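# Find the slack control line and latch its clutch open

## Task

Five control lines run into the grey console, and inside it one of them has come loose, so nothing is pulling on it. It looks the same as the others, but the lines can be handled to tell which one it is. Find it and lift its red lever until its clutch is fully open, and leave it so that it stays open once released. The task fails if any other clutch's lever is raised to its open point or close to it, even briefly as a check. It also fails if any other line is allowed to feed into the console. A result that holds only while the robot keeps it in place does not count. At the end, release everything and move the gripper away. Nothing may be knocked or placed off the table.

## Robot and tools

Robot: a single six-joint UFACTORY arm (uf850) with a two-finger parallel gripper and a camera on the wrist. There is only one arm, so every command describes one gripper pose.

Frame: the scene frame has its origin on the table top directly beneath the arm base. +z points up, and +x points forward. +y is to the left when facing along +x. The base can sit slightly tilted relative to the table. All positions are in metres and all orientations are unit quaternions written w first.

Gripper geometry: the fingers point along the gripper's own +z axis and close along its y axis. The reported end_effector_position (link pinch) lies midway between the pads when closed, about 2 cm short of the fingertips. On closing, the tips move roughly 10 mm further along +z.

The row format is shared by all motion tools. It is 8 numbers: x, y, z, qw, qx, qy, qz, opening. The first seven are an absolute target pose for the gripper in the scene frame, not an offset. Opening runs from -1 (closed) to +1 (fully open, 0.084 m).

execute_actions(actions): a list of actions. Each action is a list of 1 to 15 rows, and each row drives one control step of 1/30 s. If you give fewer than 15 rows, the last row repeats until the action's 15 steps are used. An empty list just returns the current state and images. An action is rejected if its target lies more than 0.6 m from the gripper's position at the start of that action, along any of the gripper's current axes. If any action is malformed, or the first action fails that check against the last reported state, nothing runs. Repeat the desired quaternion in every row, rather than copying a reported one that may have drifted.

Controller behaviour: on each step the commanded pose is clamped to within 70 mm and 16 degrees of the measured pose. Damped inverse kinematics then chases it, favouring position over orientation. Because of this, a distant target takes several actions to reach. Between actions the arm stops at the last clamped pose, so keep commanding the remainder. The elbow cannot fully straighten. Joint ranges (rad, base to wrist): waist ±6.283, shoulder ±2.304, elbow -4.224 to 0.061, forearm roll ±6.283, wrist pitch ±2.164, wrist roll ±6.283.

move(target, speed, blocking): target is one 8-number row, an absolute pose in the scene frame. The gripper follows a straight path there, taking the shorter rotation. speed is in m/s, from 0.002 to 0.5 (default 0.25), and rotation is capped at twice that value in rad/s. A path lasts 0.5 to 10 s and stops short if it would run longer. The opening is applied when the move begins. The path ignores obstacles, and the real gripper can lag, wander, or overshoot the speed, especially with the arm stretched out. A faster move hits harder, and aiming further beyond a contact pushes harder. The result adds a "move:" line giving the ending (done, off_target, moving, held or fault), the distance from target, and any limits. limits=paced means the sent pose was clipped. limits=held means some steps were blocked, after which the arm may move faster than speed. With blocking=false the call returns after 0.5 s while the arm keeps going. Until a result shows that move has ended, other moves and execute_actions are refused; use wait or stop first.

wait(seconds): 0 to 10 s. The arm keeps its last command, and the call returns early if a running move ends. stop(): brakes a running move, which needs some distance; the fingers keep moving. zoom_image(camera, region): camera is "cam_high" or "cam_wrist". region is [x0, y0, x1, y1] in pixels of that camera's latest 896x504 image, origin at the top-left corner, at most 504x504. read_manual(section): only "licences", which returns licence text. finished_scene(scene): ends the current scene (pass its number) after the last command has been held, and reports whether the task succeeded. This cannot be undone.

Reading results: the state line gives end_effector_position (m), end_effector_quat_wxyz, and linear and angular velocities. "Hand target" is the pose the controller is currently driving toward. "pose unreachable" means the clearance check, which treats the mount as part of the arm, changed or blocked a command. grip_measured is the actual finger opening on the -1..1 scale. To keep hold of something, command an opening well below grip_measured; a larger gap means a firmer squeeze, up to about 24 N per pad. Runs of actions also list step readings of end_effector_position, with HELD marking steps that were partly blocked. Joint positions follow the URDF order. Joint torques are total drive outputs with per-unit offset, scale and noise, and are nonzero even with no contact. The printed position can be less accurate at long reach.

Cameras: cam_high is fixed and cam_wrist rides on the hand. Both images are 896x504, and calibration (K, distortion, T_world_to_cam) is supplied. Results list a camera whose numbers change, and actual values may differ slightly.

Hazards to avoid: a TORQUE FAULT happens when contact torque reaches a joint's load limit (N m): waist 56.4, shoulder 56.4, elbow 47, forearm roll 25.3, wrist pitch 17.8, wrist roll 17.8. The arm then backs off, freezes for 10 s and drops the rest of the call. Holding loads heats the motors; MOTOR HOT appears from 65 °C, and an OVER-TEMPERATURE FAULT applies the brakes at 80 °C. Approach levers and lines slowly, with targets only slightly past contact. Never raise a lever on a line you have not confirmed is the slack one. Don't let lines be drawn into the console. Avoid drops, slams and hard shoves, and keep everything on the table. Finish with the fingers open and the gripper withdrawn.

Each tool is called after "Emit:" by a JSON object that holds its "api" and its "payload", one argument or row to a line.

## Session

Emit:
{"api": "execute_actions", "payload": {
  "actions": []
}}

Scene clock: 0.00 s.
end_effector_position=(+0.7374, -0.3363, +0.1116) grip_measured=+1.00 end_effector_quat_wxyz=(-0.412, +0.687, -0.599, +0.018) end_effector_velocity=(+0.001, -0.000, +0.000) end_effector_angular_velocity=(-0.002, -0.001, +0.000)
Joint positions: [-0.596 -0.882 -1.552  1.716 -1.429 -0.777  0.084]
Joint velocities: [ 0.001  0.001 -0.001  0.001  0.001  0.    -0.   ]
Joint torques (N m, as the arm reports them, + toward a larger angle): no reading
Hand target: +0.737, -0.336, +0.112; -0.412, +0.687, -0.599, +0.018

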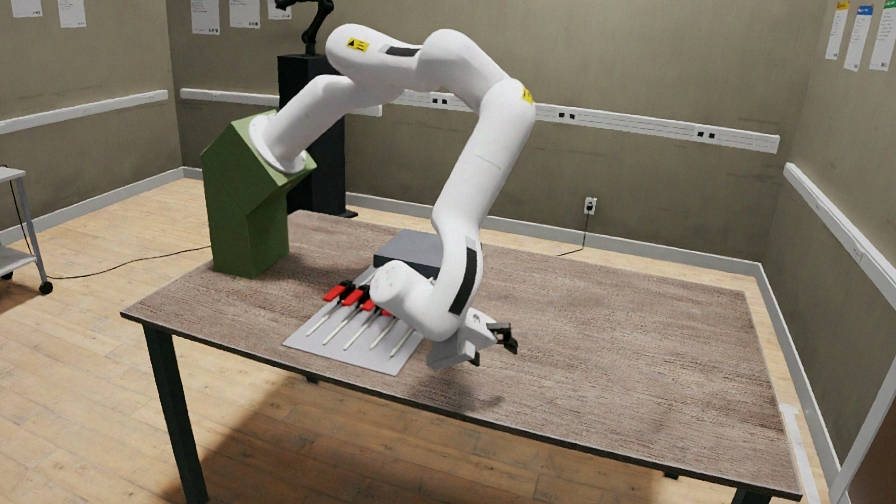

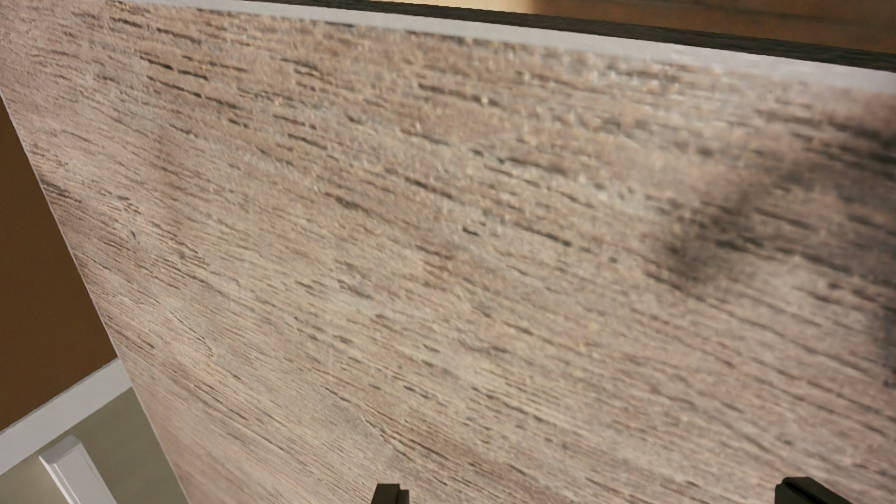

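Emit:
{"api": "move", "payload": {
  "target": [0.42,-0.2,0.33,0,0.707,-0.707,0,1]
}}

Scene clock: 7.23 s.
end_effector_position=(+0.4200, -0.1989, +0.3290) grip_measured=+1.00 end_effector_quat_wxyz=(-0.000, +0.707, -0.707, +0.002) end_effector_velocity=(-0.002, +0.001, +0.002) end_effector_angular_velocity=(-0.001, +0.003, -0.001)
Joint positions: [-0.843  0.197 -0.279  1.602 -0.725 -0.864  0.084]
Joint velocities: [-0.003  0.009  0.005 -0.01   0.002  0.01  -0.   ]
Joint torques (N m, as the arm reports them, + toward a larger angle): [-7.33 21.02 -4.75  1.23 -0.79  0.58]
Hand target: +0.420, -0.199, +0.329; +0.000, +0.707, -0.707, +0.002
Off the commanded pose: 0.001 m, 0 deg.
move: done
camera_calibration (this result's frames):
cam_wrist: T_world_to_cam=[[-0.999807, 0.0196375, -0.000627328, 0.455043], [0.0196398, 0.999799, -0.00393303, 0.258206], [0.000549967, -0.00394459, -0.999992, 0.461798], [0, 0, 0, 1]] pos_world=[0.44963, -0.265269, 0.463096]

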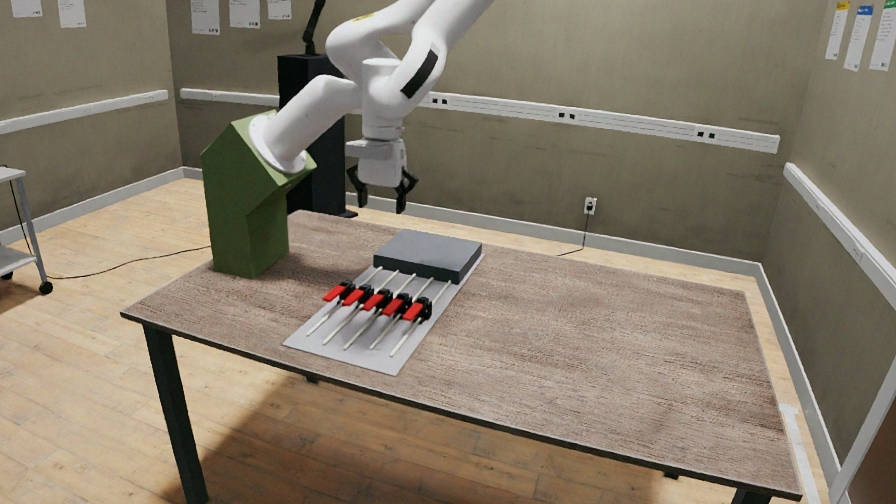

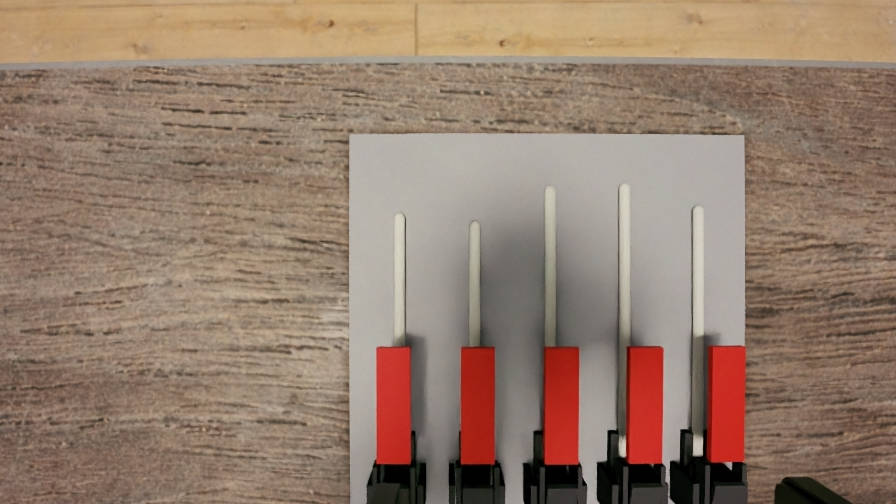

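Emit:
{"api": "move", "payload": {
  "target": [0.35,0.02,0.3,0,0.707,-0.707,0,-1]
}}

Emit:
{"api": "zoom_image", "payload": {
  "camera": "cam_high",
  "region": [270,220,510,380]
}}

Scene clock: 14.93 s.
end_effector_position=(+0.3507, +0.0193, +0.2994) grip_measured=-1.00 end_effector_quat_wxyz=(+0.025, +0.705, -0.706, -0.062) end_effector_velocity=(+0.001, +0.000, -0.001) end_effector_angular_velocity=(-0.036, -0.001, +0.002)
Joint positions: [ 0.115  0.588  0.063  2.53  -0.24  -1.006  0.   ]
Joint velocities: [ 0.069  0.003 -0.     0.298  0.041 -0.236  0.   ]
Joint torques (N m, as the arm reports them, + toward a larger angle): [-2.82 18.7  -0.85  0.74 -0.4   0.2 ]
Hand target: +0.351, +0.019, +0.299; +0.027, +0.705, -0.706, -0.060
Off the commanded pose: 0.001 m, 8 deg.
joint sent to its limit — the command would take joint 3 (elbow) past its upper limit, so that joint was sent only as far as its limit.
move: off_target
camera_calibration (this result's frames):
cam_wrist: T_world_to_cam=[[-0.991869, 0.0175003, 0.126057, 0.340832], [0.0236724, 0.998584, 0.0476322, 0.0244035], [-0.125045, 0.050229, -0.990879, 0.473343], [0, 0, 0, 1]] pos_world=[0.396672, -0.0541092, 0.424898]

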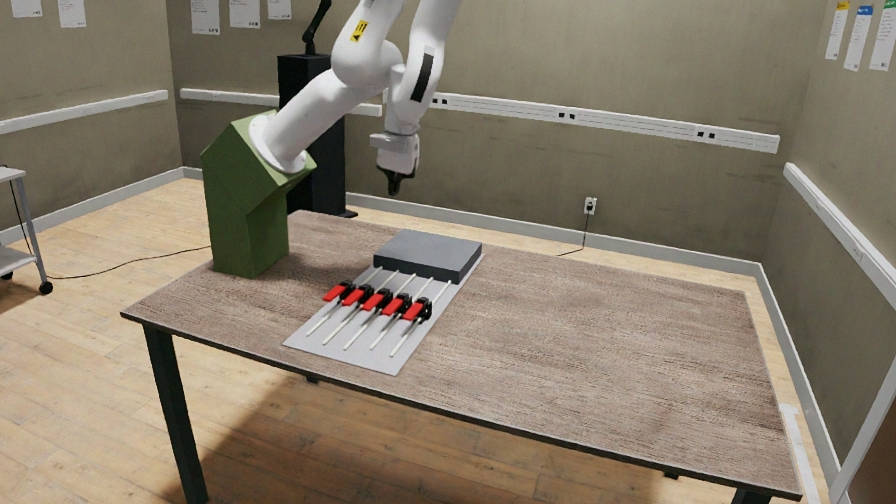

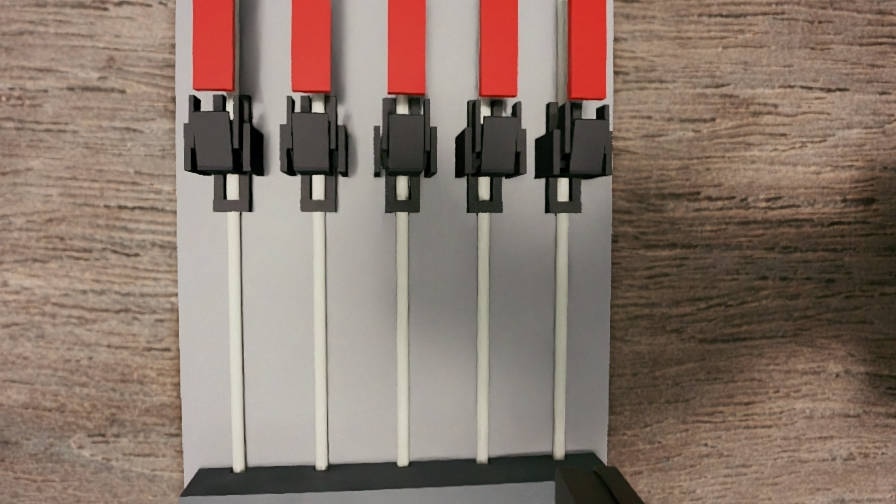

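Region (270, 220, 510, 380) of cam_high's 896x504 image, scaled by 2.100, with more detail than that image has.

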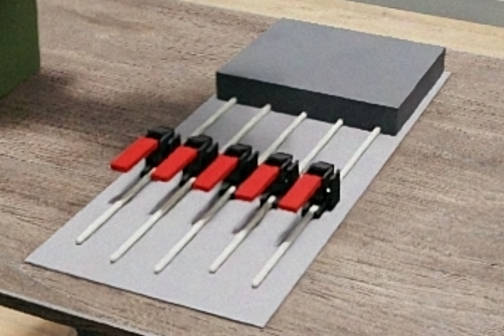

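Emit:
{"api": "move", "payload": {
  "target": [0.485,-0.26,0.09,0,0.707,-0.707,0,-0.3]
}}

Emit:
{"api": "move", "payload": {
  "target": [0.485,-0.26,0.032,0,0.707,-0.707,0,-0.3],
  "speed": 0.06
}}

Emit:
{"api": "move", "payload": {
  "target": [0.485,-0.26,0.032,0,0.707,-0.707,0,-1]
}}

Emit:
{"api": "move", "payload": {
  "target": [0.485,-0.28,0.032,0,0.707,-0.707,0,-1],
  "speed": 0.02
}}

Scene clock: 23.23 s.
end_effector_position=(+0.4850, -0.2602, +0.0908) grip_measured=-0.32 end_effector_quat_wxyz=(-0.000, +0.707, -0.707, +0.000) end_effector_velocity=(+0.002, -0.001, -0.001) end_effector_angular_velocity=(+0.001, -0.003, +0.001)
Joint positions: [-0.469 -0.522 -0.771  2.255 -0.678 -1.259  0.03 ]
Joint velocities: [ 0.    -0.004 -0.006 -0.002 -0.001  0.002 -0.   ]
Joint torques (N m, as the arm reports them, + toward a larger angle): [-13.48  29.13   0.68   0.98  -0.69   0.56]
Hand target: +0.485, -0.260, +0.091; -0.000, +0.707, -0.707, +0.001
Off the commanded pose: 0.001 m, 0 deg.
move: done
camera_calibration (this result's frames):
cam_wrist: T_world_to_cam=[[-0.999832, 0.0183278, 0.000755511, 0.520681], [0.0183261, 0.999829, -0.00227285, 0.317773], [-0.000797039, -0.00225862, -0.999997, 0.22439], [0, 0, 0, 1]] pos_world=[0.514949, -0.326755, 0.224718]

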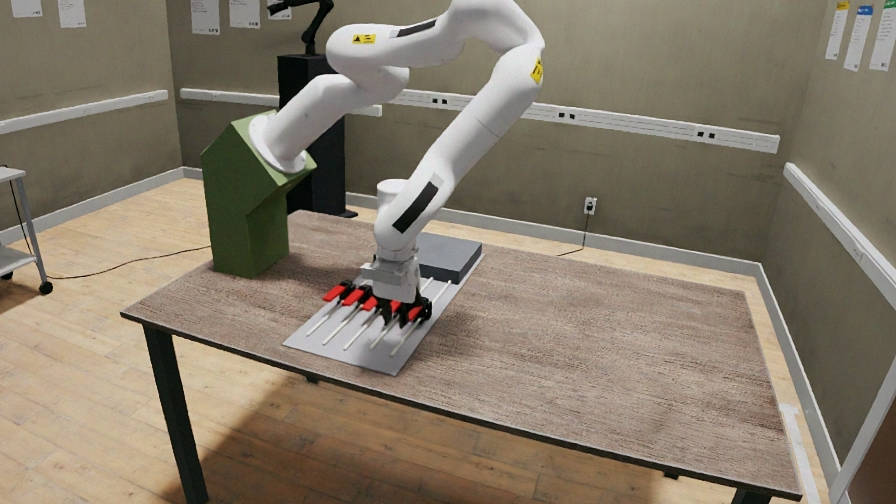

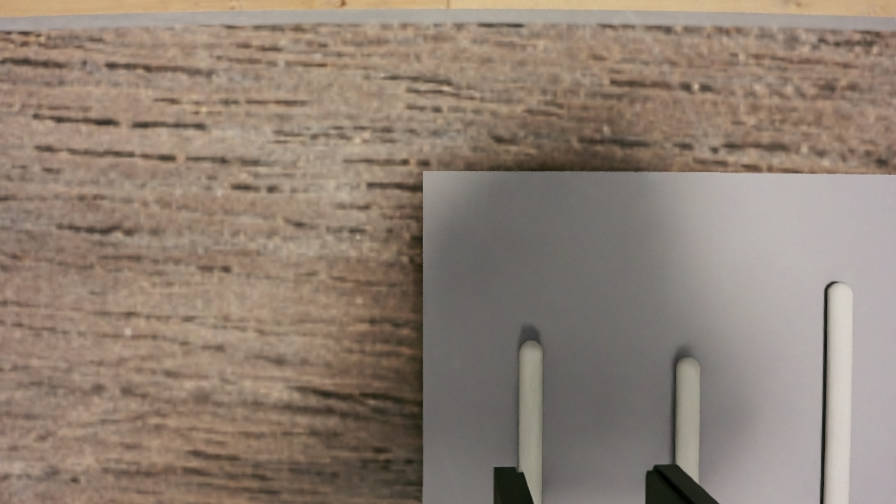

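Scene clock: 24.63 s.
end_effector_position=(+0.4850, -0.2602, +0.0322) grip_measured=-0.32 end_effector_quat_wxyz=(+0.000, +0.707, -0.707, +0.000) end_effector_velocity=(+0.001, -0.000, -0.002) end_effector_angular_velocity=(+0.001, -0.001, +0.002)
Joint positions: [-0.41  -0.664 -0.884  2.351 -0.686 -1.308  0.03 ]
Joint velocities: [ 0.001 -0.005 -0.006 -0.001 -0.001 -0.001  0.   ]
Joint torques (N m, as the arm reports them, + toward a larger angle): [-14.66  32.49   1.05   1.27  -0.66   0.63]
Hand target: +0.485, -0.260, +0.032; +0.000, +0.707, -0.707, +0.000
Off the commanded pose: 0.000 m, 0 deg.
move: done
camera_calibration (this result's frames):
cam_wrist: T_world_to_cam=[[-0.999827, 0.0185101, 0.00167854, 0.520742], [0.0185067, 0.999827, -0.00199893, 0.317489], [-0.00171524, -0.00196752, -0.999997, 0.166353], [0, 0, 0, 1]] pos_world=[0.515062, -0.326746, 0.166113]

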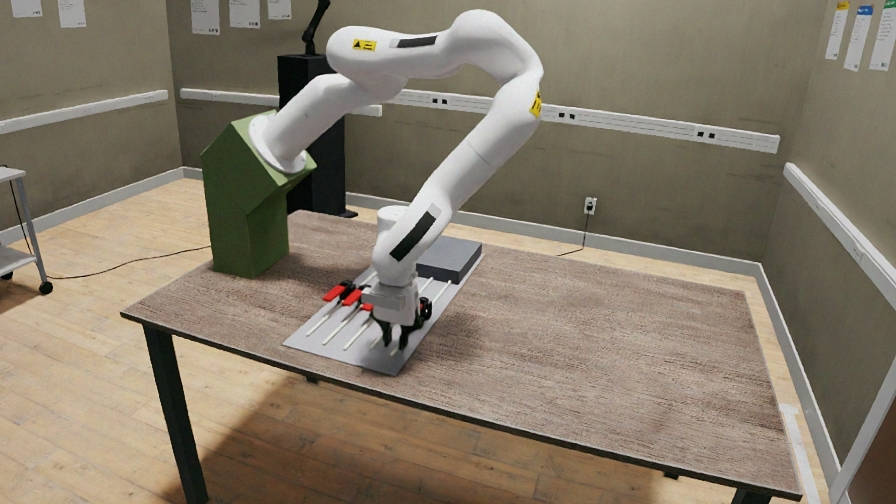

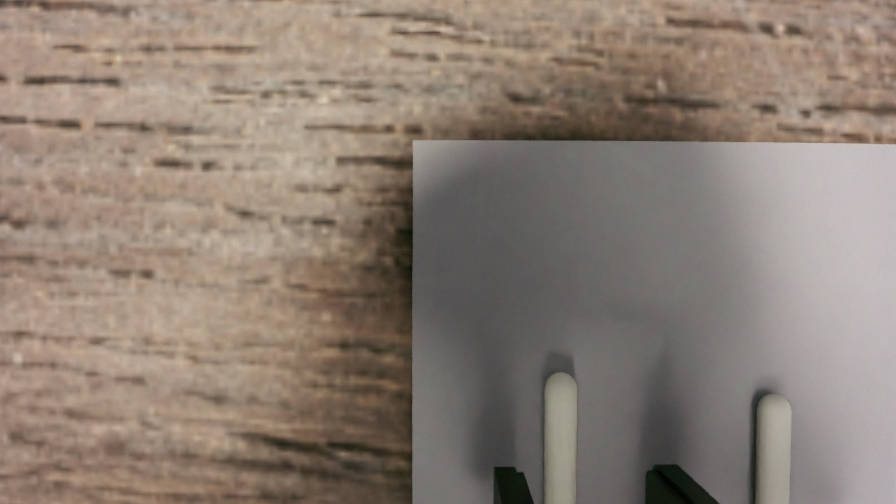

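Scene clock: 25.33 s.
end_effector_position=(+0.4850, -0.2600, +0.0320) grip_measured=-1.00 end_effector_quat_wxyz=(+0.000, +0.707, -0.707, +0.000) end_effector_velocity=(+0.000, -0.001, +0.000) end_effector_angular_velocity=(-0.002, +0.000, -0.000)
Joint positions: [-0.41  -0.665 -0.884  2.351 -0.687 -1.308  0.   ]
Joint velocities: [-0.001 -0.    -0.002  0.001  0.002  0.     0.   ]
Joint torques (N m, as the arm reports them, + toward a larger angle): [-14.06  31.35   0.81   1.01  -0.66   0.54]
Hand target: +0.485, -0.260, +0.032; +0.000, +0.707, -0.707, -0.000
Off the commanded pose: 0.000 m, 0 deg.
move: done
camera_calibration (this result's frames):
cam_wrist: T_world_to_cam=[[-0.999826, 0.0185706, 0.00165318, 0.52072], [0.0185676, 0.999826, -0.00177577, 0.317277], [-0.00168587, -0.00174477, -0.999997, 0.166156], [0, 0, 0, 1]] pos_world=[0.515018, -0.326602, 0.165858]

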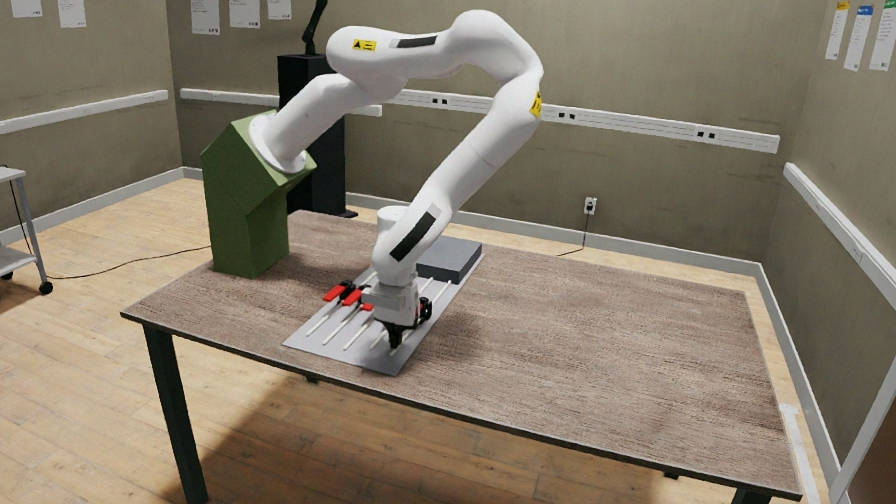

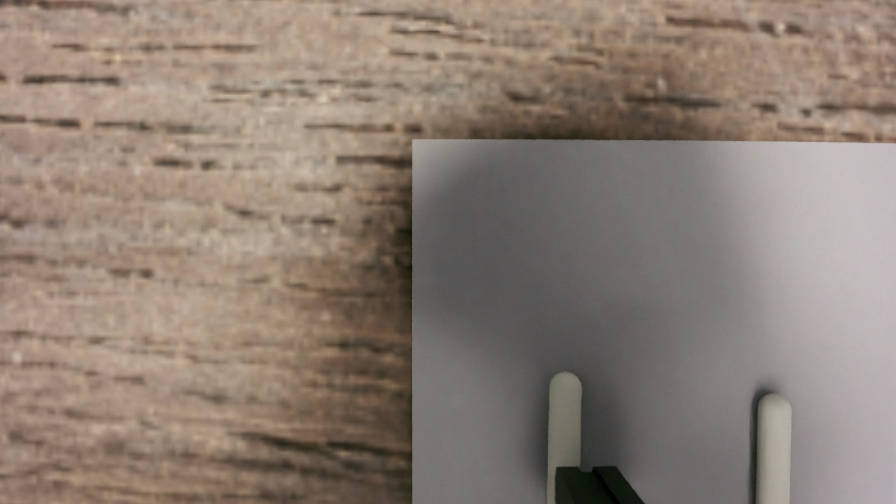

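Scene clock: 26.63 s.
end_effector_position=(+0.4850, -0.2798, +0.0320) grip_measured=-1.00 end_effector_quat_wxyz=(-0.000, +0.707, -0.707, -0.000) end_effector_velocity=(-0.001, -0.001, -0.000) end_effector_angular_velocity=(+0.003, +0.002, +0.001)
Joint positions: [-0.443 -0.684 -0.918  2.299 -0.682 -1.282  0.   ]
Joint velocities: [-0.002 -0.002 -0.002 -0.008  0.001  0.003  0.   ]
Joint torques (N m, as the arm reports them, + toward a larger angle): [-13.72  31.82   1.27   0.77  -0.63   0.57]
Hand target: +0.485, -0.280, +0.032; -0.000, +0.707, -0.707, -0.000
Off the commanded pose: 0.000 m, 0 deg.
move: done
camera_calibration (this result's frames):
cam_wrist: T_world_to_cam=[[-0.999826, 0.0185888, 0.0015957, 0.521085], [0.0185861, 0.999826, -0.00170955, 0.337049], [-0.0016272, -0.00167959, -0.999997, 0.16612], [0, 0, 0, 1]] pos_world=[0.515, -0.346398, 0.165865]

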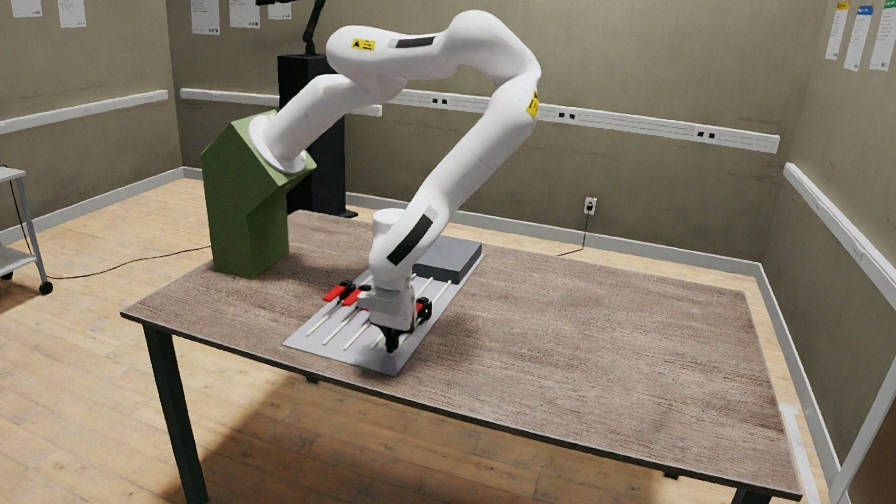

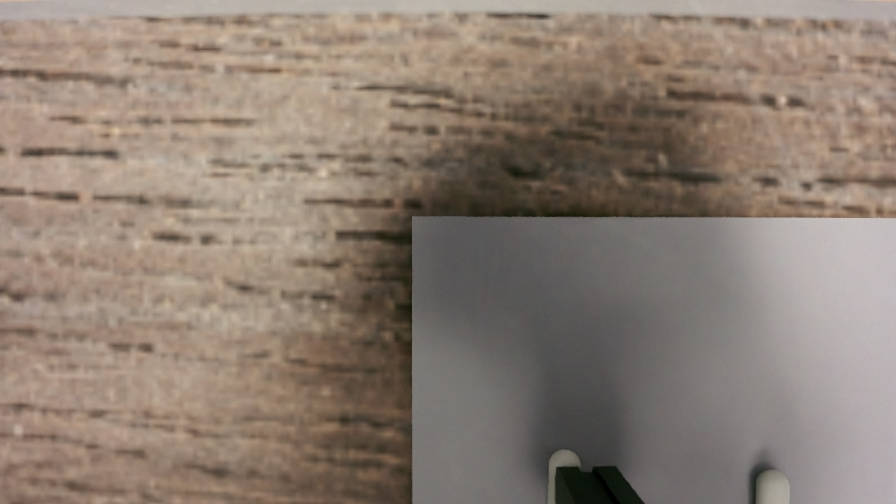

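Emit:
{"api": "move", "payload": {
  "target": [0.46,-0.28,0.11,0,0.707,-0.707,0,-1]
}}

Emit:
{"api": "move", "payload": {
  "target": [0.46,0.01,0.11,0,0.707,-0.707,0,-1]
}}

Emit:
{"api": "move", "payload": {
  "target": [0.46,0.01,0.028,0,0.707,-0.707,0,-1],
  "speed": 0.08
}}

Emit:
{"api": "move", "payload": {
  "target": [0.486,0.01,0.028,0,0.707,-0.707,0,-1],
  "speed": 0.03
}}

Emit:
{"api": "move", "payload": {
  "target": [0.434,0.01,0.028,0,0.707,-0.707,0,-1],
  "speed": 0.03
}}

Scene clock: 34.67 s.
end_effector_position=(+0.4600, -0.2797, +0.1097) grip_measured=-1.00 end_effector_quat_wxyz=(-0.000, +0.707, -0.707, +0.000) end_effector_velocity=(-0.001, -0.001, +0.002) end_effector_angular_velocity=(-0.001, +0.001, -0.002)
Joint positions: [-0.548 -0.522 -0.743  2.191 -0.709 -1.276  0.   ]
Joint velocities: [-0.004  0.003  0.003 -0.003 -0.     0.002  0.   ]
Joint torques (N m, as the arm reports them, + toward a larger angle): [-14.62  31.68  -0.41   0.89  -0.55   0.46]
Hand target: +0.460, -0.280, +0.110; -0.000, +0.707, -0.707, +0.000
Off the commanded pose: 0.000 m, 0 deg.
move: done
camera_calibration (this result's frames):
cam_wrist: T_world_to_cam=[[-0.999827, 0.0185441, 0.00156069, 0.496005], [0.0185415, 0.999827, -0.00167678, 0.337618], [-0.00159152, -0.00164756, -0.999997, 0.243798], [0, 0, 0, 1]] pos_world=[0.490047, -0.346356, 0.24359]

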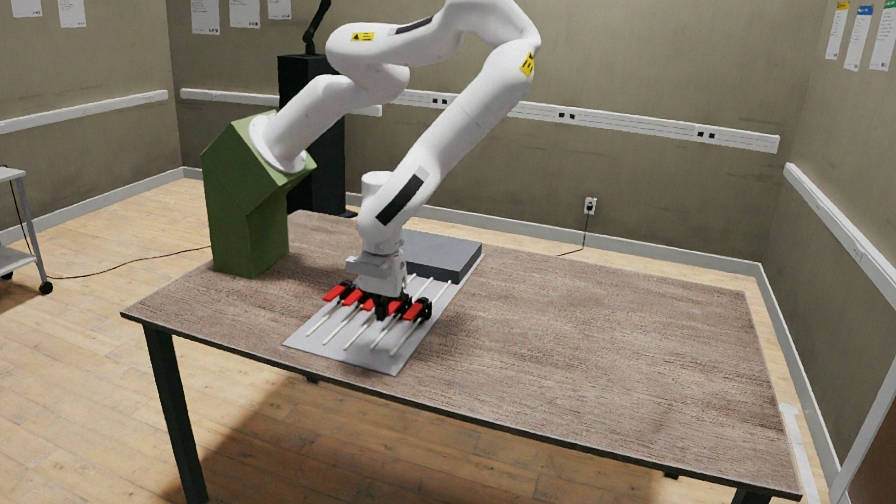

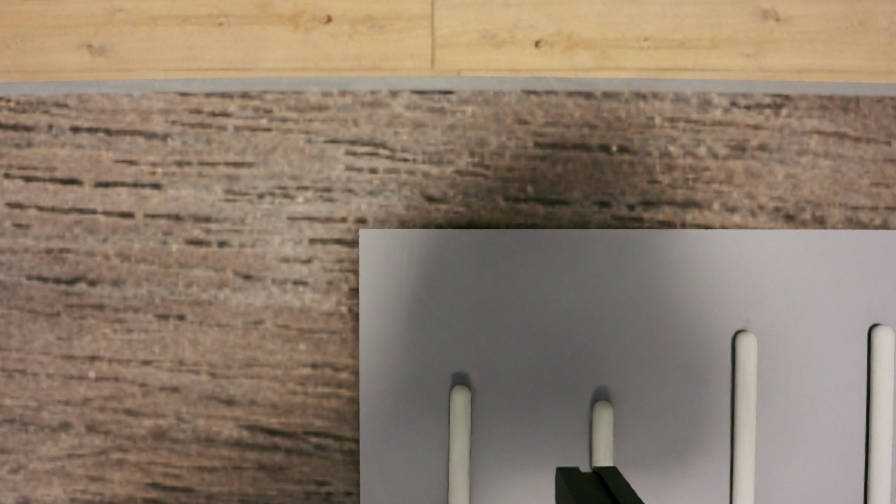

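Scene clock: 36.43 s.
end_effector_position=(+0.4600, +0.0090, +0.1098) grip_measured=-1.00 end_effector_quat_wxyz=(+0.000, +0.707, -0.707, -0.000) end_effector_velocity=(-0.000, +0.002, -0.000) end_effector_angular_velocity=(-0.008, +0.000, +0.001)
Joint positions: [ 0.179 -0.308 -0.432  3.083 -0.727 -1.505  0.   ]
Joint velocities: [ 0.013 -0.     0.     0.027  0.    -0.012  0.   ]
Joint torques (N m, as the arm reports them, + toward a larger angle): [-2.18 27.94  4.29  1.01 -0.55  0.65]
Hand target: +0.460, +0.009, +0.110; +0.001, +0.707, -0.707, +0.000
Off the commanded pose: 0.001 m, 0 deg.
move: done
camera_calibration (this result's frames):
cam_wrist: T_world_to_cam=[[-0.999831, 0.018225, 0.00236257, 0.490553], [0.0182197, 0.999831, -0.00224518, 0.0491193], [-0.00240309, -0.00220176, -0.999995, 0.244712], [0, 0, 0, 1]] pos_world=[0.490163, -0.0575126, 0.243662]

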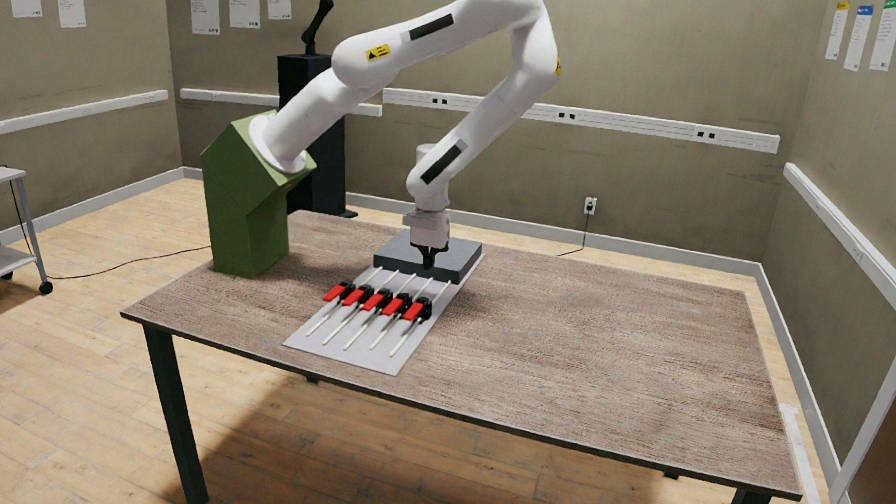

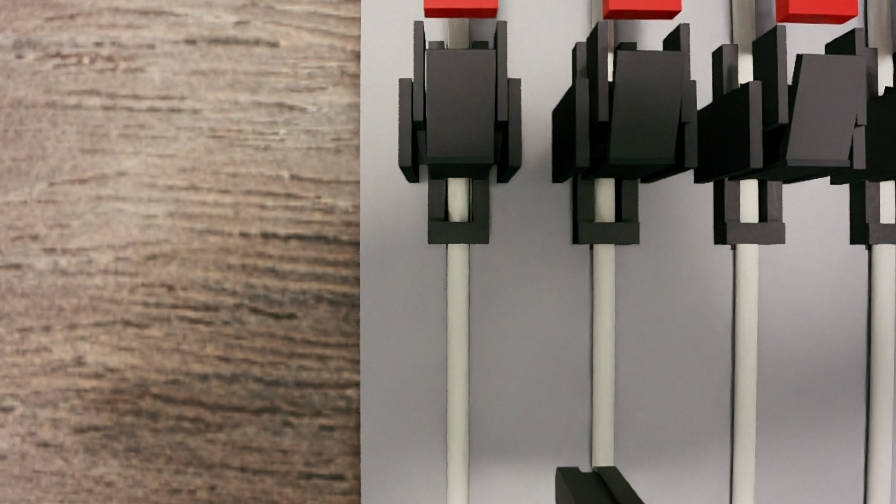

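Scene clock: 37.90 s.
end_effector_position=(+0.4601, +0.0098, +0.0283) grip_measured=-1.00 end_effector_quat_wxyz=(+0.000, +0.707, -0.707, +0.000) end_effector_velocity=(-0.000, +0.001, -0.001) end_effector_angular_velocity=(+0.001, +0.000, +0.001)
Joint positions: [ 0.189 -0.559 -0.617  3.097 -0.795 -1.511  0.   ]
Joint velocities: [ 0.001 -0.004 -0.003 -0.001 -0.001 -0.     0.   ]
Joint torques (N m, as the arm reports them, + toward a larger angle): [-1.41 31.62  5.49  1.   -0.46  0.58]
Hand target: +0.460, +0.010, +0.028; +0.000, +0.707, -0.707, +0.000
Off the commanded pose: 0.000 m, 0 deg.
move: done
camera_calibration (this result's frames):
cam_wrist: T_world_to_cam=[[-0.999829, 0.0184428, 0.00160651, 0.490817], [0.0184397, 0.999828, -0.00192492, 0.0479962], [-0.00164174, -0.00189497, -0.999997, 0.16282], [0, 0, 0, 1]] pos_world=[0.490115, -0.0567315, 0.162124]

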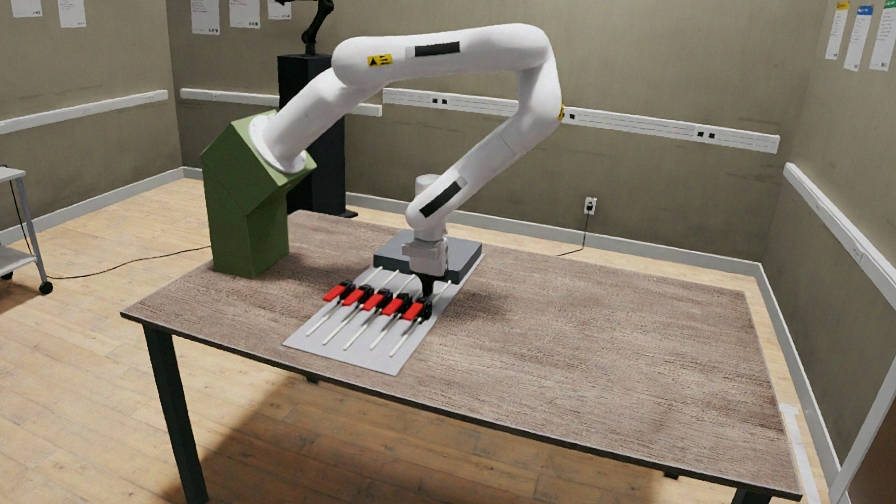

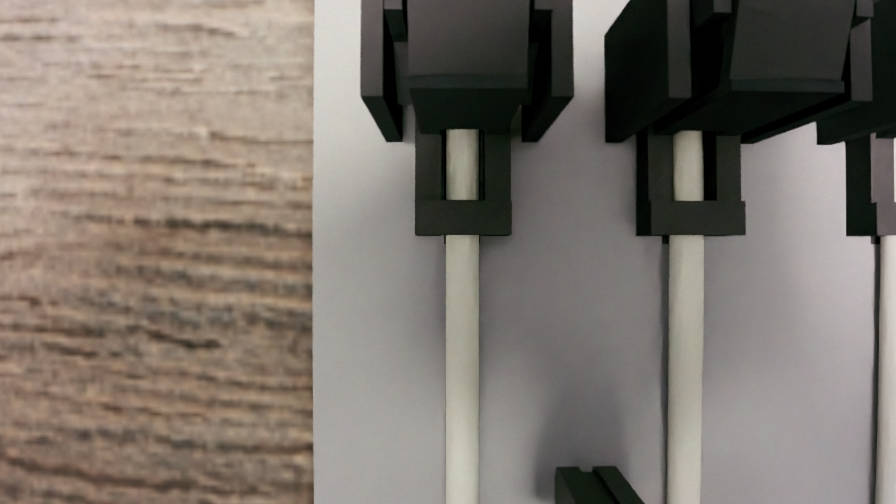

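Scene clock: 39.10 s.
end_effector_position=(+0.4855, +0.0100, +0.0280) grip_measured=-1.00 end_effector_quat_wxyz=(+0.000, +0.707, -0.707, -0.000) end_effector_velocity=(+0.002, +0.000, -0.000) end_effector_angular_velocity=(+0.001, -0.001, +0.001)
Joint positions: [ 0.188 -0.527 -0.653  3.092 -0.727 -1.506  0.   ]
Joint velocities: [-0.     0.001 -0.003 -0.002  0.004  0.     0.   ]
Joint torques (N m, as the arm reports them, + toward a larger angle): [-1.47 31.6   3.99  0.73 -0.97  0.65]
Hand target: +0.486, +0.010, +0.028; -0.000, +0.707, -0.707, -0.000
Off the commanded pose: 0.000 m, 0 deg.
move: done
camera_calibration (this result's frames):
cam_wrist: T_world_to_cam=[[-0.999822, 0.0187564, 0.00223317, 0.516239], [0.0187526, 0.999823, -0.00171097, 0.0472405], [-0.00226487, -0.00166879, -0.999996, 0.162902], [0, 0, 0, 1]] pos_world=[0.51563, -0.056643, 0.161829]

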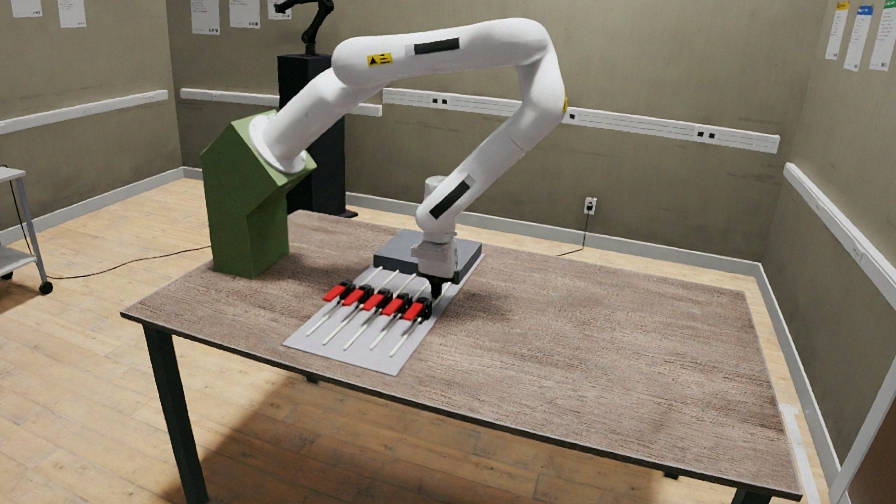

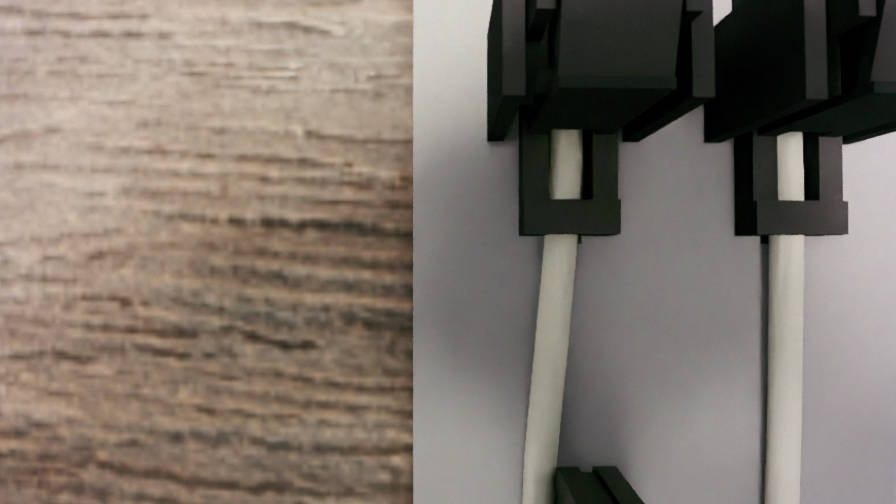

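Scene clock: 41.13 s.
end_effector_position=(+0.4345, +0.0100, +0.0280) grip_measured=-1.00 end_effector_quat_wxyz=(-0.000, +0.707, -0.707, +0.000) end_effector_velocity=(-0.003, -0.000, -0.000) end_effector_angular_velocity=(+0.001, +0.003, +0.001)
Joint positions: [ 0.192 -0.598 -0.586  3.103 -0.866 -1.516  0.   ]
Joint velocities: [-0.    -0.004  0.002 -0.001 -0.004 -0.001  0.   ]
Joint torques (N m, as the arm reports them, + toward a larger angle): [-1.94 28.53  8.31  0.88 -0.07  0.72]
Hand target: +0.434, +0.010, +0.028; +0.000, +0.707, -0.707, +0.000
Off the commanded pose: 0.001 m, 0 deg.
move: done
camera_calibration (this result's frames):
cam_wrist: T_world_to_cam=[[-0.999831, 0.0183377, 0.00088106, 0.465293], [0.0183359, 0.99983, -0.00207076, 0.0483878], [-0.000918883, -0.00205425, -0.999997, 0.162239], [0, 0, 0, 1]] pos_world=[0.464476, -0.0565787, 0.161929]

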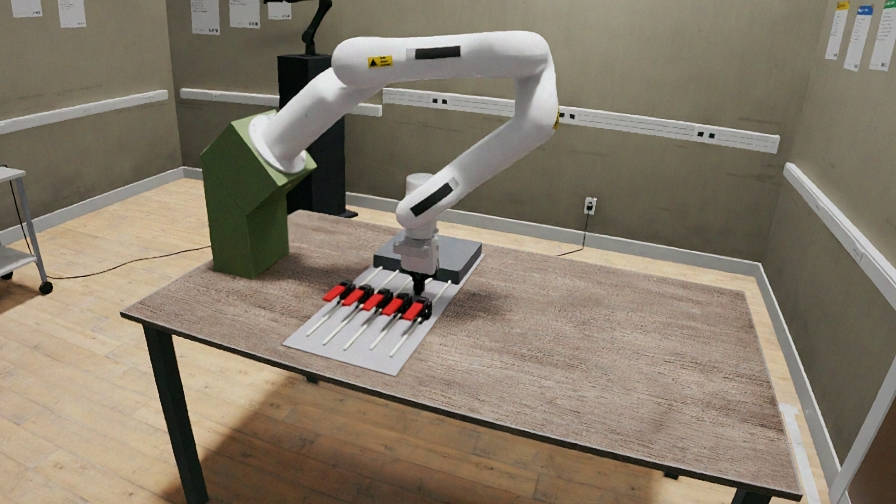

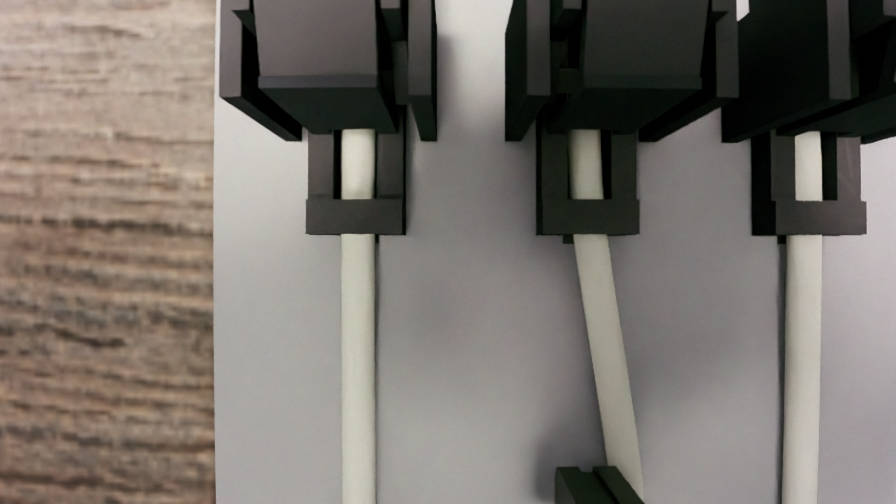

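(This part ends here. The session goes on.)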